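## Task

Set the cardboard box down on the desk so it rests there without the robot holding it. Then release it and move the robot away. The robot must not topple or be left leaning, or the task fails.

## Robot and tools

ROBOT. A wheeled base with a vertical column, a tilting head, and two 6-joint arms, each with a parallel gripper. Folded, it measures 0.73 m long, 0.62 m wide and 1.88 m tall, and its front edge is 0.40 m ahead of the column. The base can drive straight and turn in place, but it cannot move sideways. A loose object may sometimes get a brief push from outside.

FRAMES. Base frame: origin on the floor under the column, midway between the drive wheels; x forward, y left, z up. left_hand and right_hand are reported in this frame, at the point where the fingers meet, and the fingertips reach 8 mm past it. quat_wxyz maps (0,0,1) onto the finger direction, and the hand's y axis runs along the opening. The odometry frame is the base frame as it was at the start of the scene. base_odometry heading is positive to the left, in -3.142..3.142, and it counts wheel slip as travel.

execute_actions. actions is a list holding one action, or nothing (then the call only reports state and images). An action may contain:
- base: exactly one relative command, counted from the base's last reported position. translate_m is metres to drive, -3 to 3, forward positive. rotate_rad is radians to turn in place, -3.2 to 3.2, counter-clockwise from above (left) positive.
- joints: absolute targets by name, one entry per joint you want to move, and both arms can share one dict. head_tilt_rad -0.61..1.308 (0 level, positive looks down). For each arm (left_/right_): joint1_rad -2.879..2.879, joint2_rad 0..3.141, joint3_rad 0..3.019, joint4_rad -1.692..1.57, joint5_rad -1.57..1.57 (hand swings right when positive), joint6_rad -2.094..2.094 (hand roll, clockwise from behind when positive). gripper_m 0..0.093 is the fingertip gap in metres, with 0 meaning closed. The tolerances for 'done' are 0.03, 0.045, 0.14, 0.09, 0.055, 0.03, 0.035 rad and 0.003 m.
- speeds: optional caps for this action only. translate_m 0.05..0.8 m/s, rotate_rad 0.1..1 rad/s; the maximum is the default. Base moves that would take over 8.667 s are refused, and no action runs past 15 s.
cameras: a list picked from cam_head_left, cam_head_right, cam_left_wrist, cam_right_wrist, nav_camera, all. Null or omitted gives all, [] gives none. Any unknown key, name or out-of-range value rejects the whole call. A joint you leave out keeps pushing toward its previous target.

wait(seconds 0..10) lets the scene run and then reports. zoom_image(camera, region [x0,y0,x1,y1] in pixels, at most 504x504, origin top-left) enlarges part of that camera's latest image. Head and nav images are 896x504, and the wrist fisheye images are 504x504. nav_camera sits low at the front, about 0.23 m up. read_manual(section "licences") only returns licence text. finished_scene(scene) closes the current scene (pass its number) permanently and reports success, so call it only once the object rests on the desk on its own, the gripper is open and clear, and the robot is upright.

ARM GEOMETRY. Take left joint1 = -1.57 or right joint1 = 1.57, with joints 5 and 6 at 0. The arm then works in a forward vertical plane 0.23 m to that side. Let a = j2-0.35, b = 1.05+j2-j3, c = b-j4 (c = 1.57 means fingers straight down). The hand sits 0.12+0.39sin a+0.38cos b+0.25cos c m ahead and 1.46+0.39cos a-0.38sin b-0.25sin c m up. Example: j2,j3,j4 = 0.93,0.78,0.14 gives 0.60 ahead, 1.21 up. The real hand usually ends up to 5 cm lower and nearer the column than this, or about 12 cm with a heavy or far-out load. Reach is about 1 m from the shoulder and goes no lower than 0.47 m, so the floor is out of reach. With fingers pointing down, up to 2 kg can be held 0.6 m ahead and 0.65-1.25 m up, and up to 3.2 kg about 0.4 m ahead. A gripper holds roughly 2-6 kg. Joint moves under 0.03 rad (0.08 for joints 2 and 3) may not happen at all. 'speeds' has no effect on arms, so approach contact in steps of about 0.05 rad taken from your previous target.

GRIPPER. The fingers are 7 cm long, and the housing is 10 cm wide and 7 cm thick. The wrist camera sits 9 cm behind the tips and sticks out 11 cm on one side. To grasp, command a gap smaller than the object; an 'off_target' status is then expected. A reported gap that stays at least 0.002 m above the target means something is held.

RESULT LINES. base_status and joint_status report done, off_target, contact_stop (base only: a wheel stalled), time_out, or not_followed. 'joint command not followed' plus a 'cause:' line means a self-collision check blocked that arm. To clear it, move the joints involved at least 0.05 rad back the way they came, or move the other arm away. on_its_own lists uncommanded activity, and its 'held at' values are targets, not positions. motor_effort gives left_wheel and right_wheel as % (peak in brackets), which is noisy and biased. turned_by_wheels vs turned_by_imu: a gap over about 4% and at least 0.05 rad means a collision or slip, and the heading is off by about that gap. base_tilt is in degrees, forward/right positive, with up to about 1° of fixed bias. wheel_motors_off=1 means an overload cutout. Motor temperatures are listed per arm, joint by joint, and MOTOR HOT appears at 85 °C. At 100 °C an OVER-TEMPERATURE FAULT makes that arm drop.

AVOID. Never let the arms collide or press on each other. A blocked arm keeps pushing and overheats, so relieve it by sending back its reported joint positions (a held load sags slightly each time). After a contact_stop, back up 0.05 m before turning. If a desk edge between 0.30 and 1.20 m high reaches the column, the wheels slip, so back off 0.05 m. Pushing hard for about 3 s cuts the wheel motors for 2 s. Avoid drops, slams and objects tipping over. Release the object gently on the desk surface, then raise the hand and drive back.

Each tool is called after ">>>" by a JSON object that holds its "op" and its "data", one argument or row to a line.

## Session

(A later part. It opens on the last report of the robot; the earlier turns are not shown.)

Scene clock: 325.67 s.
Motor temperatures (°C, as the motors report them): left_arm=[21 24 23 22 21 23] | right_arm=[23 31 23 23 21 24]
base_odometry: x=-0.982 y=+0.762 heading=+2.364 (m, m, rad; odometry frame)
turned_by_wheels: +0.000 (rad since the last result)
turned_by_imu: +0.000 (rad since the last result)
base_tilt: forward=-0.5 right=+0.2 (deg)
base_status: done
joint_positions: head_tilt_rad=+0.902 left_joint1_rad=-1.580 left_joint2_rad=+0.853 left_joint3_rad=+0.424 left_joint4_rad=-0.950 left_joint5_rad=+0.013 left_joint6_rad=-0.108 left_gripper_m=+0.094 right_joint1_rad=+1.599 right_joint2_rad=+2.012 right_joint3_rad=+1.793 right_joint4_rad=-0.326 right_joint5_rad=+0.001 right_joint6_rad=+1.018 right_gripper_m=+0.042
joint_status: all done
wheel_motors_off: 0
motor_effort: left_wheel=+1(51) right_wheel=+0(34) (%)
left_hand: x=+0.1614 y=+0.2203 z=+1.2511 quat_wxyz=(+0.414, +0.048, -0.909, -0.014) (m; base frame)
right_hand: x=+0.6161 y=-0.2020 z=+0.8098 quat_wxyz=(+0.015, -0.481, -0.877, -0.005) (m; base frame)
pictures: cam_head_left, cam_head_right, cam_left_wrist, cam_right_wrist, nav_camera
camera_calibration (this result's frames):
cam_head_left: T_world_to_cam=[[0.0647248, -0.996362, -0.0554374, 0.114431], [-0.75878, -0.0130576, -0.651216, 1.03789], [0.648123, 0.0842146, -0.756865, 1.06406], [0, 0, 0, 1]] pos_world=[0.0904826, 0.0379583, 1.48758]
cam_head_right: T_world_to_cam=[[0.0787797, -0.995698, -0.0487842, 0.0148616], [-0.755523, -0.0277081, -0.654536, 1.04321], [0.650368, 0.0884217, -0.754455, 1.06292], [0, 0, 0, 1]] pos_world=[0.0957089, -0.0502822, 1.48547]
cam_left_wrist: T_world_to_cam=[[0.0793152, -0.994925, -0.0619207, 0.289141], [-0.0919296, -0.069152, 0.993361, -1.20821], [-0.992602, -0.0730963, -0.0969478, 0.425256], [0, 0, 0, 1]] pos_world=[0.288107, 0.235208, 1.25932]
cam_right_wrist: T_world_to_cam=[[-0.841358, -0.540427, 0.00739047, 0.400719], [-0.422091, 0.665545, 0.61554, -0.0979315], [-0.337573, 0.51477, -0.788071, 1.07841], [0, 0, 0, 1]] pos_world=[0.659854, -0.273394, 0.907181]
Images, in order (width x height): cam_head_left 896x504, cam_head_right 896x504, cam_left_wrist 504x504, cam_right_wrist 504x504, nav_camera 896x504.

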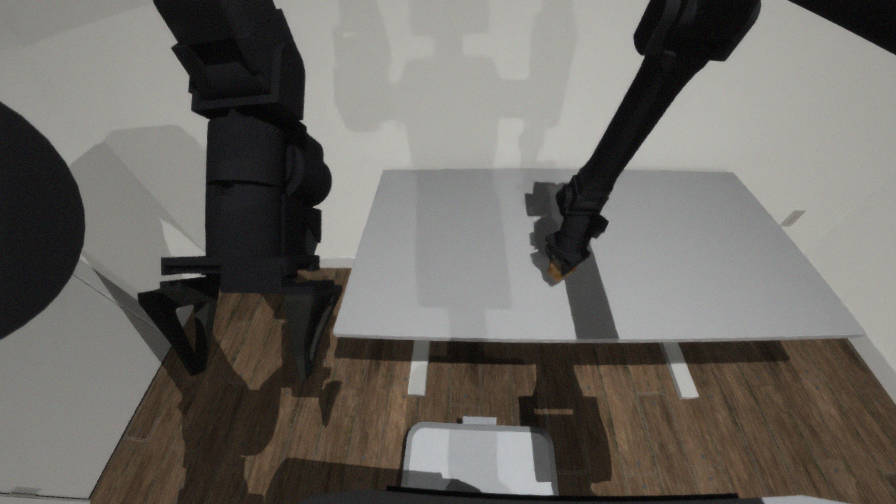

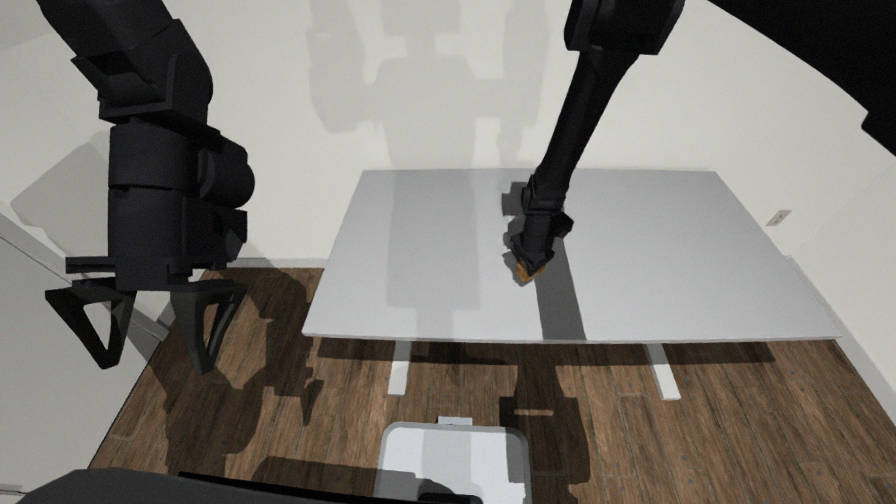

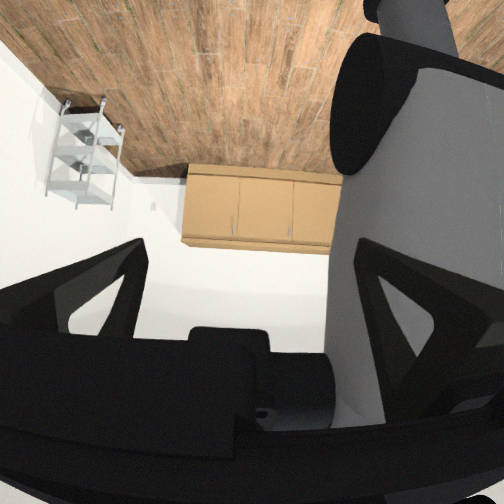

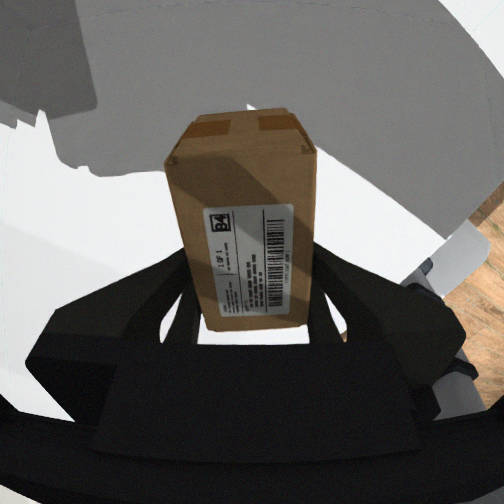

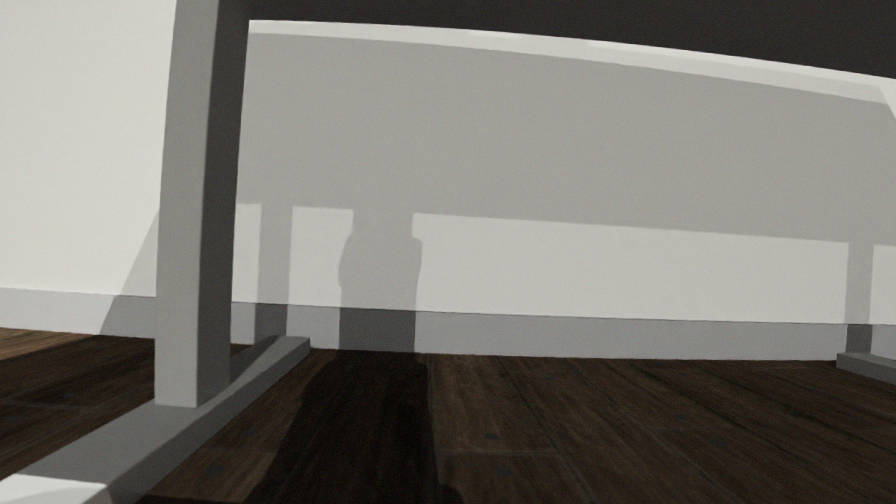

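>>> {"op": "execute_actions", "data": {
  "actions": [
    {"joints": {"right_joint2_rad": 2.13, "right_joint3_rad": 1.922}}
  ],
  "cameras": ["cam_head_left", "cam_head_right", "cam_right_wrist"]
}}

>>> {"op": "zoom_image", "data": {
  "camera": "cam_head_left",
  "region": [524, 256, 584, 306]
}}

>>> {"op": "zoom_image", "data": {
  "camera": "cam_head_right",
  "region": [494, 256, 554, 306]
}}

Scene clock: 400.20 s.
Motor temperatures (°C, as the motors report them): left_arm=[21 24 23 22 21 23] | right_arm=[23 34 23 23 21 24]
base_odometry: x=-0.982 y=+0.762 heading=+2.364 (m, m, rad; odometry frame)
turned_by_wheels: +0.000 (rad since the last result)
turned_by_imu: -0.001 (rad since the last result)
base_tilt: forward=-0.5 right=+0.0 (deg)
base_status: not commanded
joint_positions: head_tilt_rad=+0.902 left_joint1_rad=-1.580 left_joint2_rad=+0.853 left_joint3_rad=+0.424 left_joint4_rad=-0.950 left_joint5_rad=+0.013 left_joint6_rad=-0.108 left_gripper_m=+0.094 right_joint1_rad=+1.599 right_joint2_rad=+2.115 right_joint3_rad=+1.917 right_joint4_rad=-0.326 right_joint5_rad=+0.001 right_joint6_rad=+1.018 right_gripper_m=+0.042
joint_status: all done
wheel_motors_off: 0
motor_effort: left_wheel=+0(0) right_wheel=+1(0) (%)
left_hand: x=+0.1614 y=+0.2203 z=+1.2511 quat_wxyz=(+0.414, +0.048, -0.909, -0.014) (m; base frame)
right_hand: x=+0.6233 y=-0.2010 z=+0.7731 quat_wxyz=(+0.006, -0.481, -0.877, -0.010) (m; base frame)
pictures: cam_head_left, cam_head_right, cam_right_wrist
camera_calibration (this result's frames):
cam_head_left: T_world_to_cam=[[0.0647248, -0.996362, -0.0554374, 0.114431], [-0.75878, -0.0130576, -0.651216, 1.03789], [0.648123, 0.0842146, -0.756865, 1.06406], [0, 0, 0, 1]] pos_world=[0.0904826, 0.0379583, 1.48758]
cam_head_right: T_world_to_cam=[[0.0787797, -0.995698, -0.0487841, 0.0148616], [-0.755523, -0.0277081, -0.654536, 1.04321], [0.650368, 0.0884217, -0.754455, 1.06292], [0, 0, 0, 1]] pos_world=[0.0957089, -0.0502822, 1.48547]
cam_right_wrist: T_world_to_cam=[[-0.841608, -0.539983, -0.0107437, 0.421872], [-0.434789, 0.665585, 0.606593, -0.0581261], [-0.320399, 0.515185, -0.79494, 1.04609], [0, 0, 0, 1]] pos_world=[0.664944, -0.272437, 0.871369]
Images, in order (width x height): cam_head_left 896x504, cam_head_right 896x504, cam_right_wrist 504x504.

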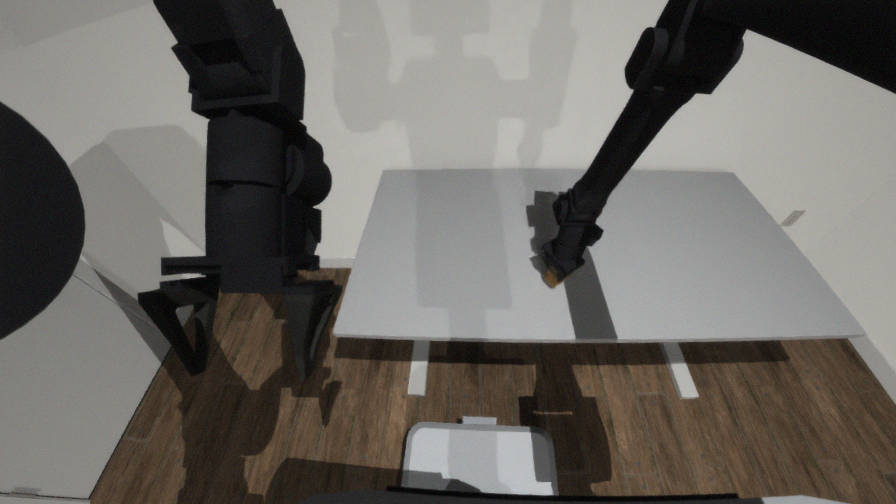

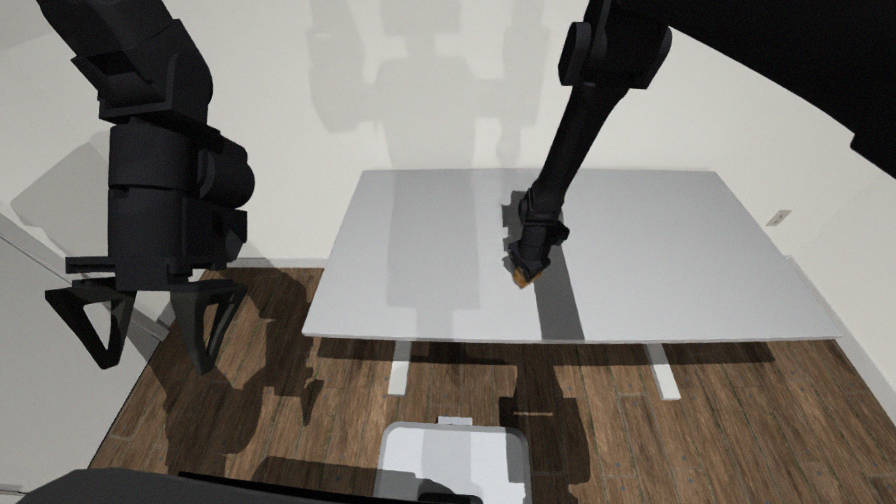

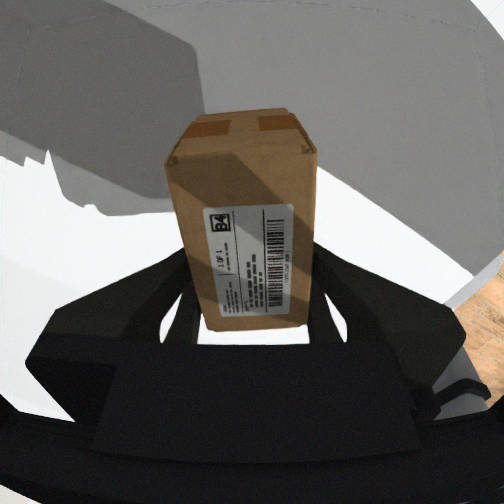

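Region (524, 256, 584, 306) of cam_head_left's 896x504 image, scaled by 8.400, with more detail than that image has.

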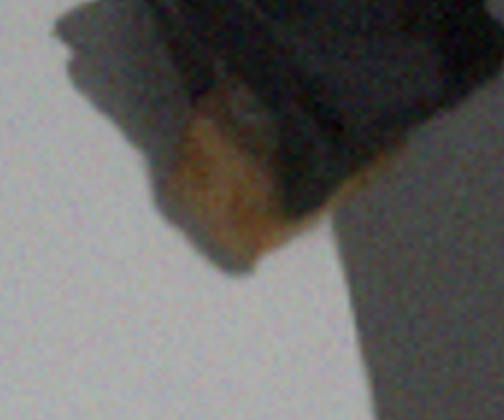

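Region (494, 256, 554, 306) of cam_head_right's 896x504 image, scaled by 8.400, with more detail than that image has.

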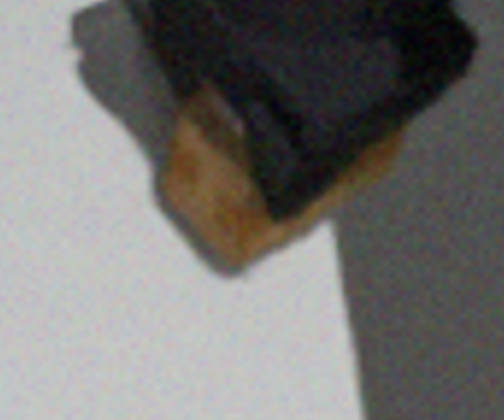

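>>> {"op": "execute_actions", "data": {
  "actions": [
    {"joints": {"right_joint2_rad": 2.158}}
  ],
  "cameras": ["cam_head_left", "cam_head_right", "cam_right_wrist"]
}}

>>> {"op": "zoom_image", "data": {
  "camera": "cam_head_left",
  "region": [524, 260, 584, 310]
}}

>>> {"op": "zoom_image", "data": {
  "camera": "cam_head_right",
  "region": [494, 260, 554, 310]
}}

Scene clock: 406.83 s.
Motor temperatures (°C, as the motors report them): left_arm=[21 24 23 22 21 23] | right_arm=[23 33 23 23 21 24]
base_odometry: x=-0.982 y=+0.762 heading=+2.364 (m, m, rad; odometry frame)
turned_by_wheels: +0.000 (rad since the last result)
turned_by_imu: -0.001 (rad since the last result)
base_tilt: forward=-0.5 right=+0.2 (deg)
base_status: not commanded
joint_positions: head_tilt_rad=+0.902 left_joint1_rad=-1.580 left_joint2_rad=+0.853 left_joint3_rad=+0.424 left_joint4_rad=-0.950 left_joint5_rad=+0.013 left_joint6_rad=-0.108 left_gripper_m=+0.094 right_joint1_rad=+1.599 right_joint2_rad=+2.134 right_joint3_rad=+1.917 right_joint4_rad=-0.326 right_joint5_rad=+0.001 right_joint6_rad=+1.018 right_gripper_m=+0.042
joint_status: all done
wheel_motors_off: 0
motor_effort: left_wheel=+0(0) right_wheel=+0(0) (%)
left_hand: x=+0.1614 y=+0.2203 z=+1.2511 quat_wxyz=(+0.414, +0.048, -0.909, -0.014) (m; base frame)
right_hand: x=+0.6099 y=-0.2010 z=+0.7635 quat_wxyz=(+0.014, -0.481, -0.877, -0.006) (m; base frame)
pictures: cam_head_left, cam_head_right, cam_right_wrist
camera_calibration (this result's frames):
cam_head_left: T_world_to_cam=[[0.0647248, -0.996362, -0.0554374, 0.114431], [-0.75878, -0.0130576, -0.651216, 1.03789], [0.648123, 0.0842146, -0.756865, 1.06406], [0, 0, 0, 1]] pos_world=[0.0904826, 0.0379583, 1.48758]
cam_head_right: T_world_to_cam=[[0.0787797, -0.995698, -0.0487841, 0.0148616], [-0.755523, -0.0277081, -0.654536, 1.04321], [0.650368, 0.0884217, -0.754455, 1.06292], [0, 0, 0, 1]] pos_world=[0.0957089, -0.0502822, 1.48547]
cam_right_wrist: T_world_to_cam=[[-0.841396, -0.540388, 0.0057716, 0.397704], [-0.423232, 0.665548, 0.614752, -0.0714493], [-0.336046, 0.514807, -0.788699, 1.03886], [0, 0, 0, 1]] pos_world=[0.65349, -0.272344, 0.860974]
Images, in order (width x height): cam_head_left 896x504, cam_head_right 896x504, cam_right_wrist 504x504.

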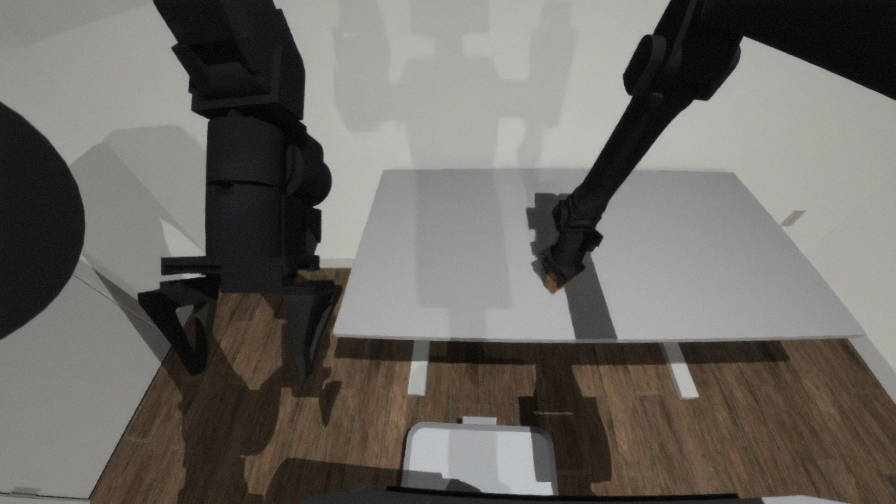

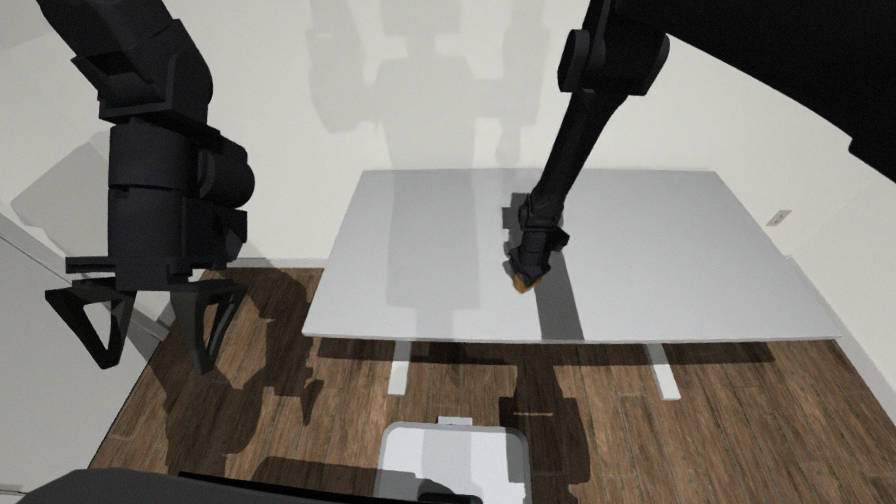

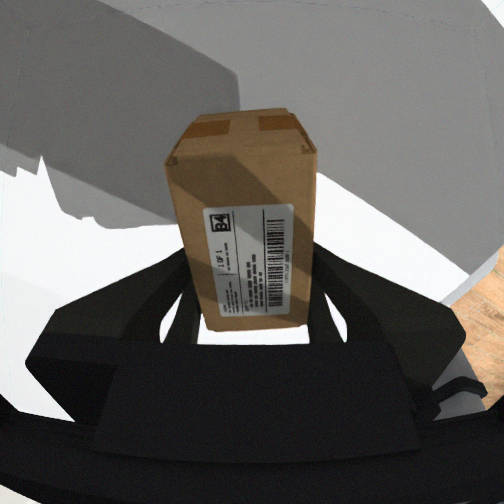

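Region (524, 260, 584, 310) of cam_head_left's 896x504 image, scaled by 8.400, with more detail than that image has.

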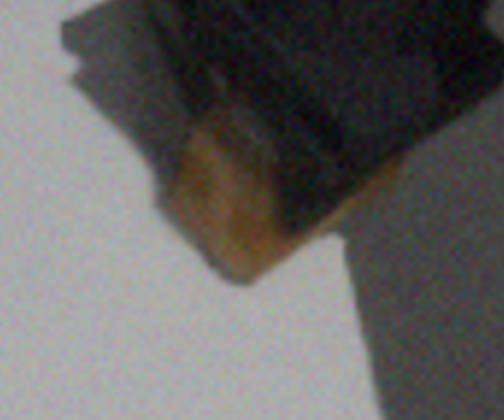

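Region (494, 260, 554, 310) of cam_head_right's 896x504 image, scaled by 8.400, with more detail than that image has.

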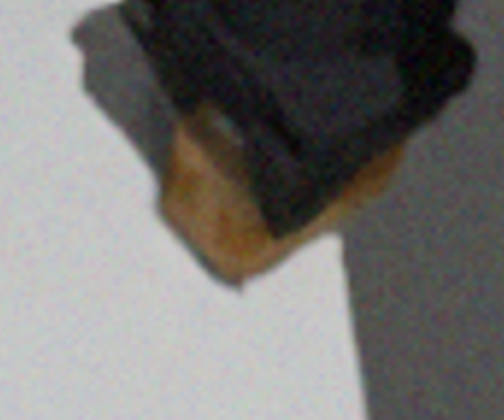

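>>> {"op": "execute_actions", "data": {
  "actions": [
    {"joints": {"right_gripper_m": 0.093}}
  ],
  "cameras": ["cam_head_left", "cam_right_wrist"]
}}

Scene clock: 424.57 s.
Motor temperatures (°C, as the motors report them): left_arm=[21 24 23 22 21 23] | right_arm=[23 33 23 23 21 24]
base_odometry: x=-0.982 y=+0.762 heading=+2.364 (m, m, rad; odometry frame)
turned_by_wheels: +0.000 (rad since the last result)
turned_by_imu: -0.001 (rad since the last result)
base_tilt: forward=-0.7 right=+0.2 (deg)
base_status: not commanded
joint_positions: head_tilt_rad=+0.902 left_joint1_rad=-1.580 left_joint2_rad=+0.853 left_joint3_rad=+0.424 left_joint4_rad=-0.950 left_joint5_rad=+0.013 left_joint6_rad=-0.108 left_gripper_m=+0.094 right_joint1_rad=+1.599 right_joint2_rad=+2.134 right_joint3_rad=+1.917 right_joint4_rad=-0.326 right_joint5_rad=+0.001 right_joint6_rad=+1.018 right_gripper_m=+0.093
joint_status: all done
wheel_motors_off: 0
motor_effort: left_wheel=+0(0) right_wheel=+0(0) (%)
left_hand: x=+0.1614 y=+0.2203 z=+1.2511 quat_wxyz=(+0.414, +0.048, -0.909, -0.014) (m; base frame)
right_hand: x=+0.6099 y=-0.2010 z=+0.7635 quat_wxyz=(+0.014, -0.481, -0.877, -0.006) (m; base frame)
pictures: cam_head_left, cam_right_wrist
camera_calibration (this result's frames):
cam_head_left: T_world_to_cam=[[0.0647248, -0.996362, -0.0554374, 0.114431], [-0.75878, -0.0130576, -0.651216, 1.03789], [0.648123, 0.0842146, -0.756865, 1.06406], [0, 0, 0, 1]] pos_world=[0.0904826, 0.0379583, 1.48758]
cam_right_wrist: T_world_to_cam=[[-0.841396, -0.540388, 0.0057716, 0.397704], [-0.423232, 0.665548, 0.614752, -0.0714493], [-0.336046, 0.514807, -0.788699, 1.03886], [0, 0, 0, 1]] pos_world=[0.65349, -0.272344, 0.860974]
Images, in order (width x height): cam_head_left 896x504, cam_right_wrist 504x504.

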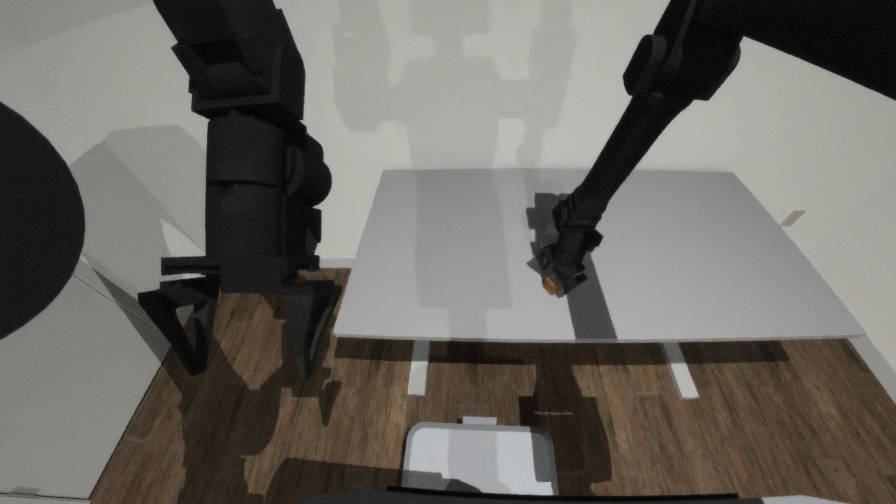

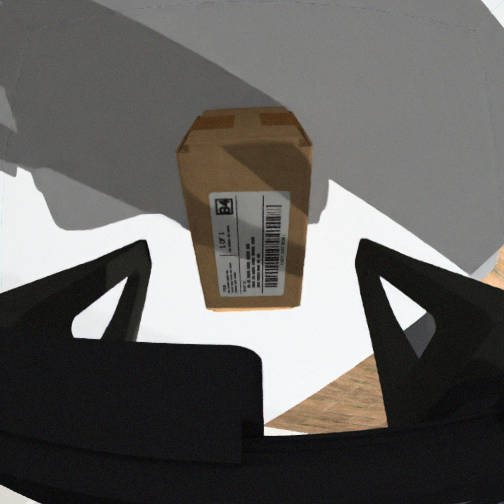

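>>> {"op": "execute_actions", "data": {
  "actions": [
    {"base": {"translate_m": -0.3}, "joints": {"right_joint2_rad": 1.7}}
  ],
  "cameras": ["cam_head_left", "cam_head_right", "cam_right_wrist"]
}}

Scene clock: 428.83 s.
Motor temperatures (°C, as the motors report them): left_arm=[21 24 23 22 21 23] | right_arm=[23 33 23 23 21 24]
base_odometry: x=-0.768 y=+0.551 heading=+2.365 (m, m, rad; odometry frame)
turned_by_wheels: +0.000 (rad since the last result)
turned_by_imu: +0.000 (rad since the last result)
base_tilt: forward=-0.5 right=+0.2 (deg)
base_status: done
joint_positions: head_tilt_rad=+0.902 left_joint1_rad=-1.580 left_joint2_rad=+0.853 left_joint3_rad=+0.422 left_joint4_rad=-0.950 left_joint5_rad=+0.013 left_joint6_rad=-0.108 left_gripper_m=+0.094 right_joint1_rad=+1.599 right_joint2_rad=+1.697 right_joint3_rad=+1.904 right_joint4_rad=-0.322 right_joint5_rad=+0.001 right_joint6_rad=+1.018 right_gripper_m=+0.093
joint_status: all done
wheel_motors_off: 0
motor_effort: left_wheel=-1(42) right_wheel=-3(29) (%)
left_hand: x=+0.1602 y=+0.2203 z=+1.2515 quat_wxyz=(+0.415, +0.048, -0.908, -0.014) (m; base frame)
right_hand: x=+0.8516 y=-0.2041 z=+1.0301 quat_wxyz=(-0.171, -0.473, -0.857, -0.110) (m; base frame)
pictures: cam_head_left, cam_head_right, cam_right_wrist
camera_calibration (this result's frames):
cam_head_left: T_world_to_cam=[[0.0646983, -0.996362, -0.0554683, 0.11448], [-0.759091, -0.0130576, -0.650854, 1.03735], [0.647762, 0.0842146, -0.757174, 1.06455], [0, 0, 0, 1]] pos_world=[0.0904575, 0.0379583, 1.48756]
cam_head_right: T_world_to_cam=[[0.0787563, -0.995698, -0.0488218, 0.0149208], [-0.755836, -0.0277081, -0.654175, 1.04267], [0.650007, 0.0884217, -0.754766, 1.06342], [0, 0, 0, 1]] pos_world=[0.0956828, -0.0502822, 1.48545]
cam_right_wrist: T_world_to_cam=[[-0.773004, -0.530684, -0.34762, 0.905605], [-0.63389, 0.668105, 0.389641, 0.2809], [0.0254707, 0.521547, -0.852842, 1.09148], [0, 0, 0, 1]] pos_world=[0.850295, -0.276336, 1.13621]
Images, in order (width x height): cam_head_left 896x504, cam_head_right 896x504, cam_right_wrist 504x504.

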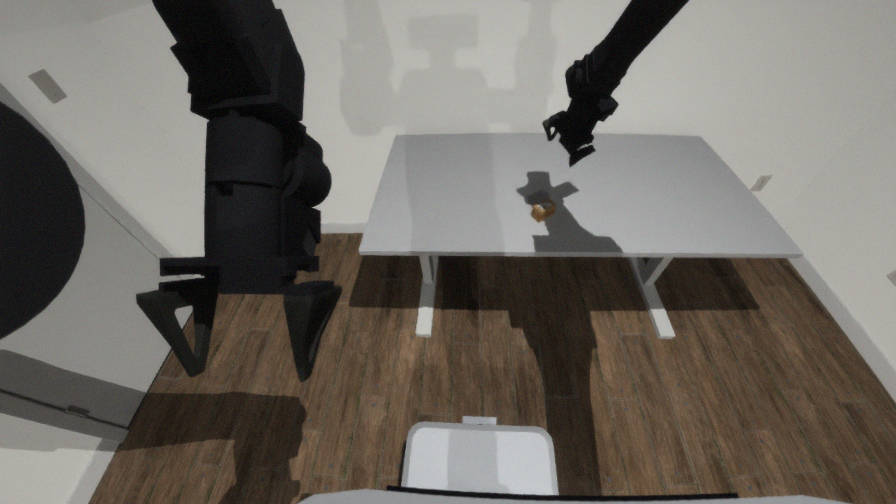

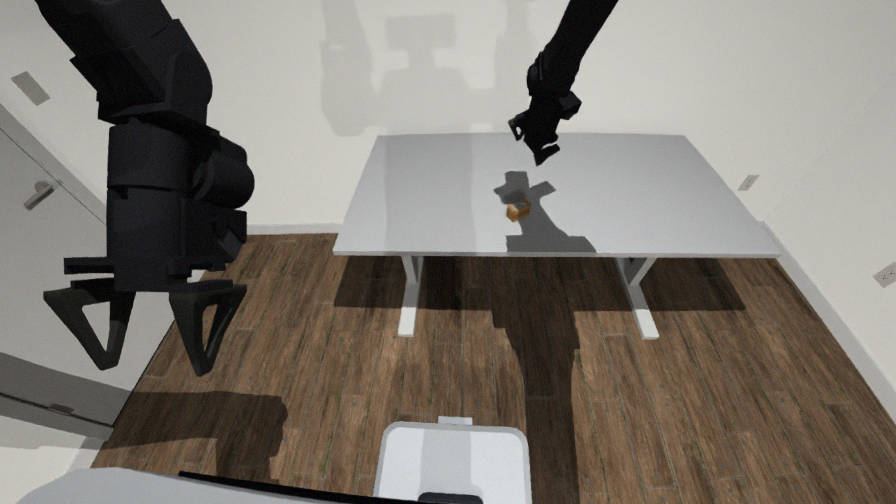

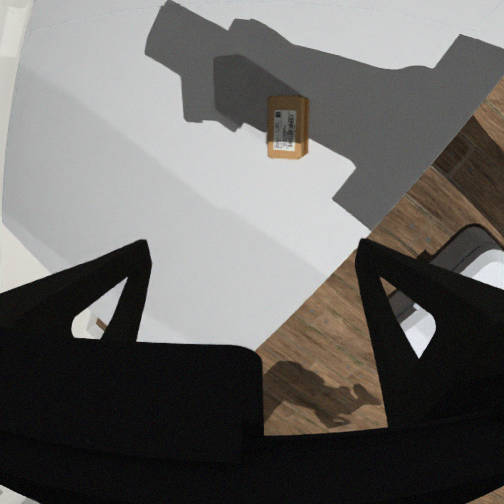

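>>> {"op": "execute_actions", "data": {
  "actions": [
    {"joints": {"right_joint2_rad": 1.4, "right_joint3_rad": 1.15}}
  ],
  "cameras": ["cam_head_left"]
}}

Scene clock: 434.77 s.
Motor temperatures (°C, as the motors report them): left_arm=[21 24 23 22 21 23] | right_arm=[23 34 24 23 21 24]
base_odometry: x=-0.768 y=+0.551 heading=+2.365 (m, m, rad; odometry frame)
turned_by_wheels: +0.000 (rad since the last result)
turned_by_imu: -0.001 (rad since the last result)
base_tilt: forward=-0.6 right=+0.2 (deg)
base_status: not commanded
joint_positions: head_tilt_rad=+0.902 left_joint1_rad=-1.580 left_joint2_rad=+0.853 left_joint3_rad=+0.422 left_joint4_rad=-0.950 left_joint5_rad=+0.013 left_joint6_rad=-0.108 left_gripper_m=+0.094 right_joint1_rad=+1.599 right_joint2_rad=+1.401 right_joint3_rad=+1.138 right_joint4_rad=-0.324 right_joint5_rad=+0.001 right_joint6_rad=+1.018 right_gripper_m=+0.093
joint_status: all done
wheel_motors_off: 0
motor_effort: left_wheel=-2(2) right_wheel=-3(3) (%)
left_hand: x=+0.1602 y=+0.2203 z=+1.2515 quat_wxyz=(+0.415, +0.048, -0.908, -0.014) (m; base frame)
right_hand: x=+0.5412 y=-0.2086 z=+1.0316 quat_wxyz=(+0.034, -0.480, -0.876, +0.005) (m; base frame)
pictures: cam_head_left
camera_calibration (this result's frames):
cam_head_left: T_world_to_cam=[[0.0646983, -0.996362, -0.0554683, 0.11448], [-0.759091, -0.0130576, -0.650854, 1.03735], [0.647762, 0.0842146, -0.757174, 1.06455], [0, 0, 0, 1]] pos_world=[0.0904576, 0.0379583, 1.48756]
Images, in order (width x height): cam_head_left 896x504.

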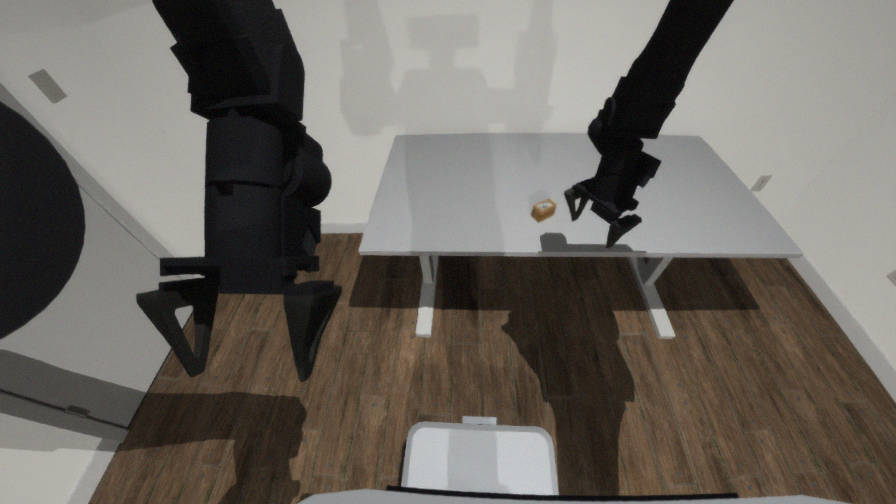

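The box is resting on the desk, and the robot is clear.

>>> {"op": "finished_scene", "data": {
  "scene": 2
}}

The scene is finished: the task was done.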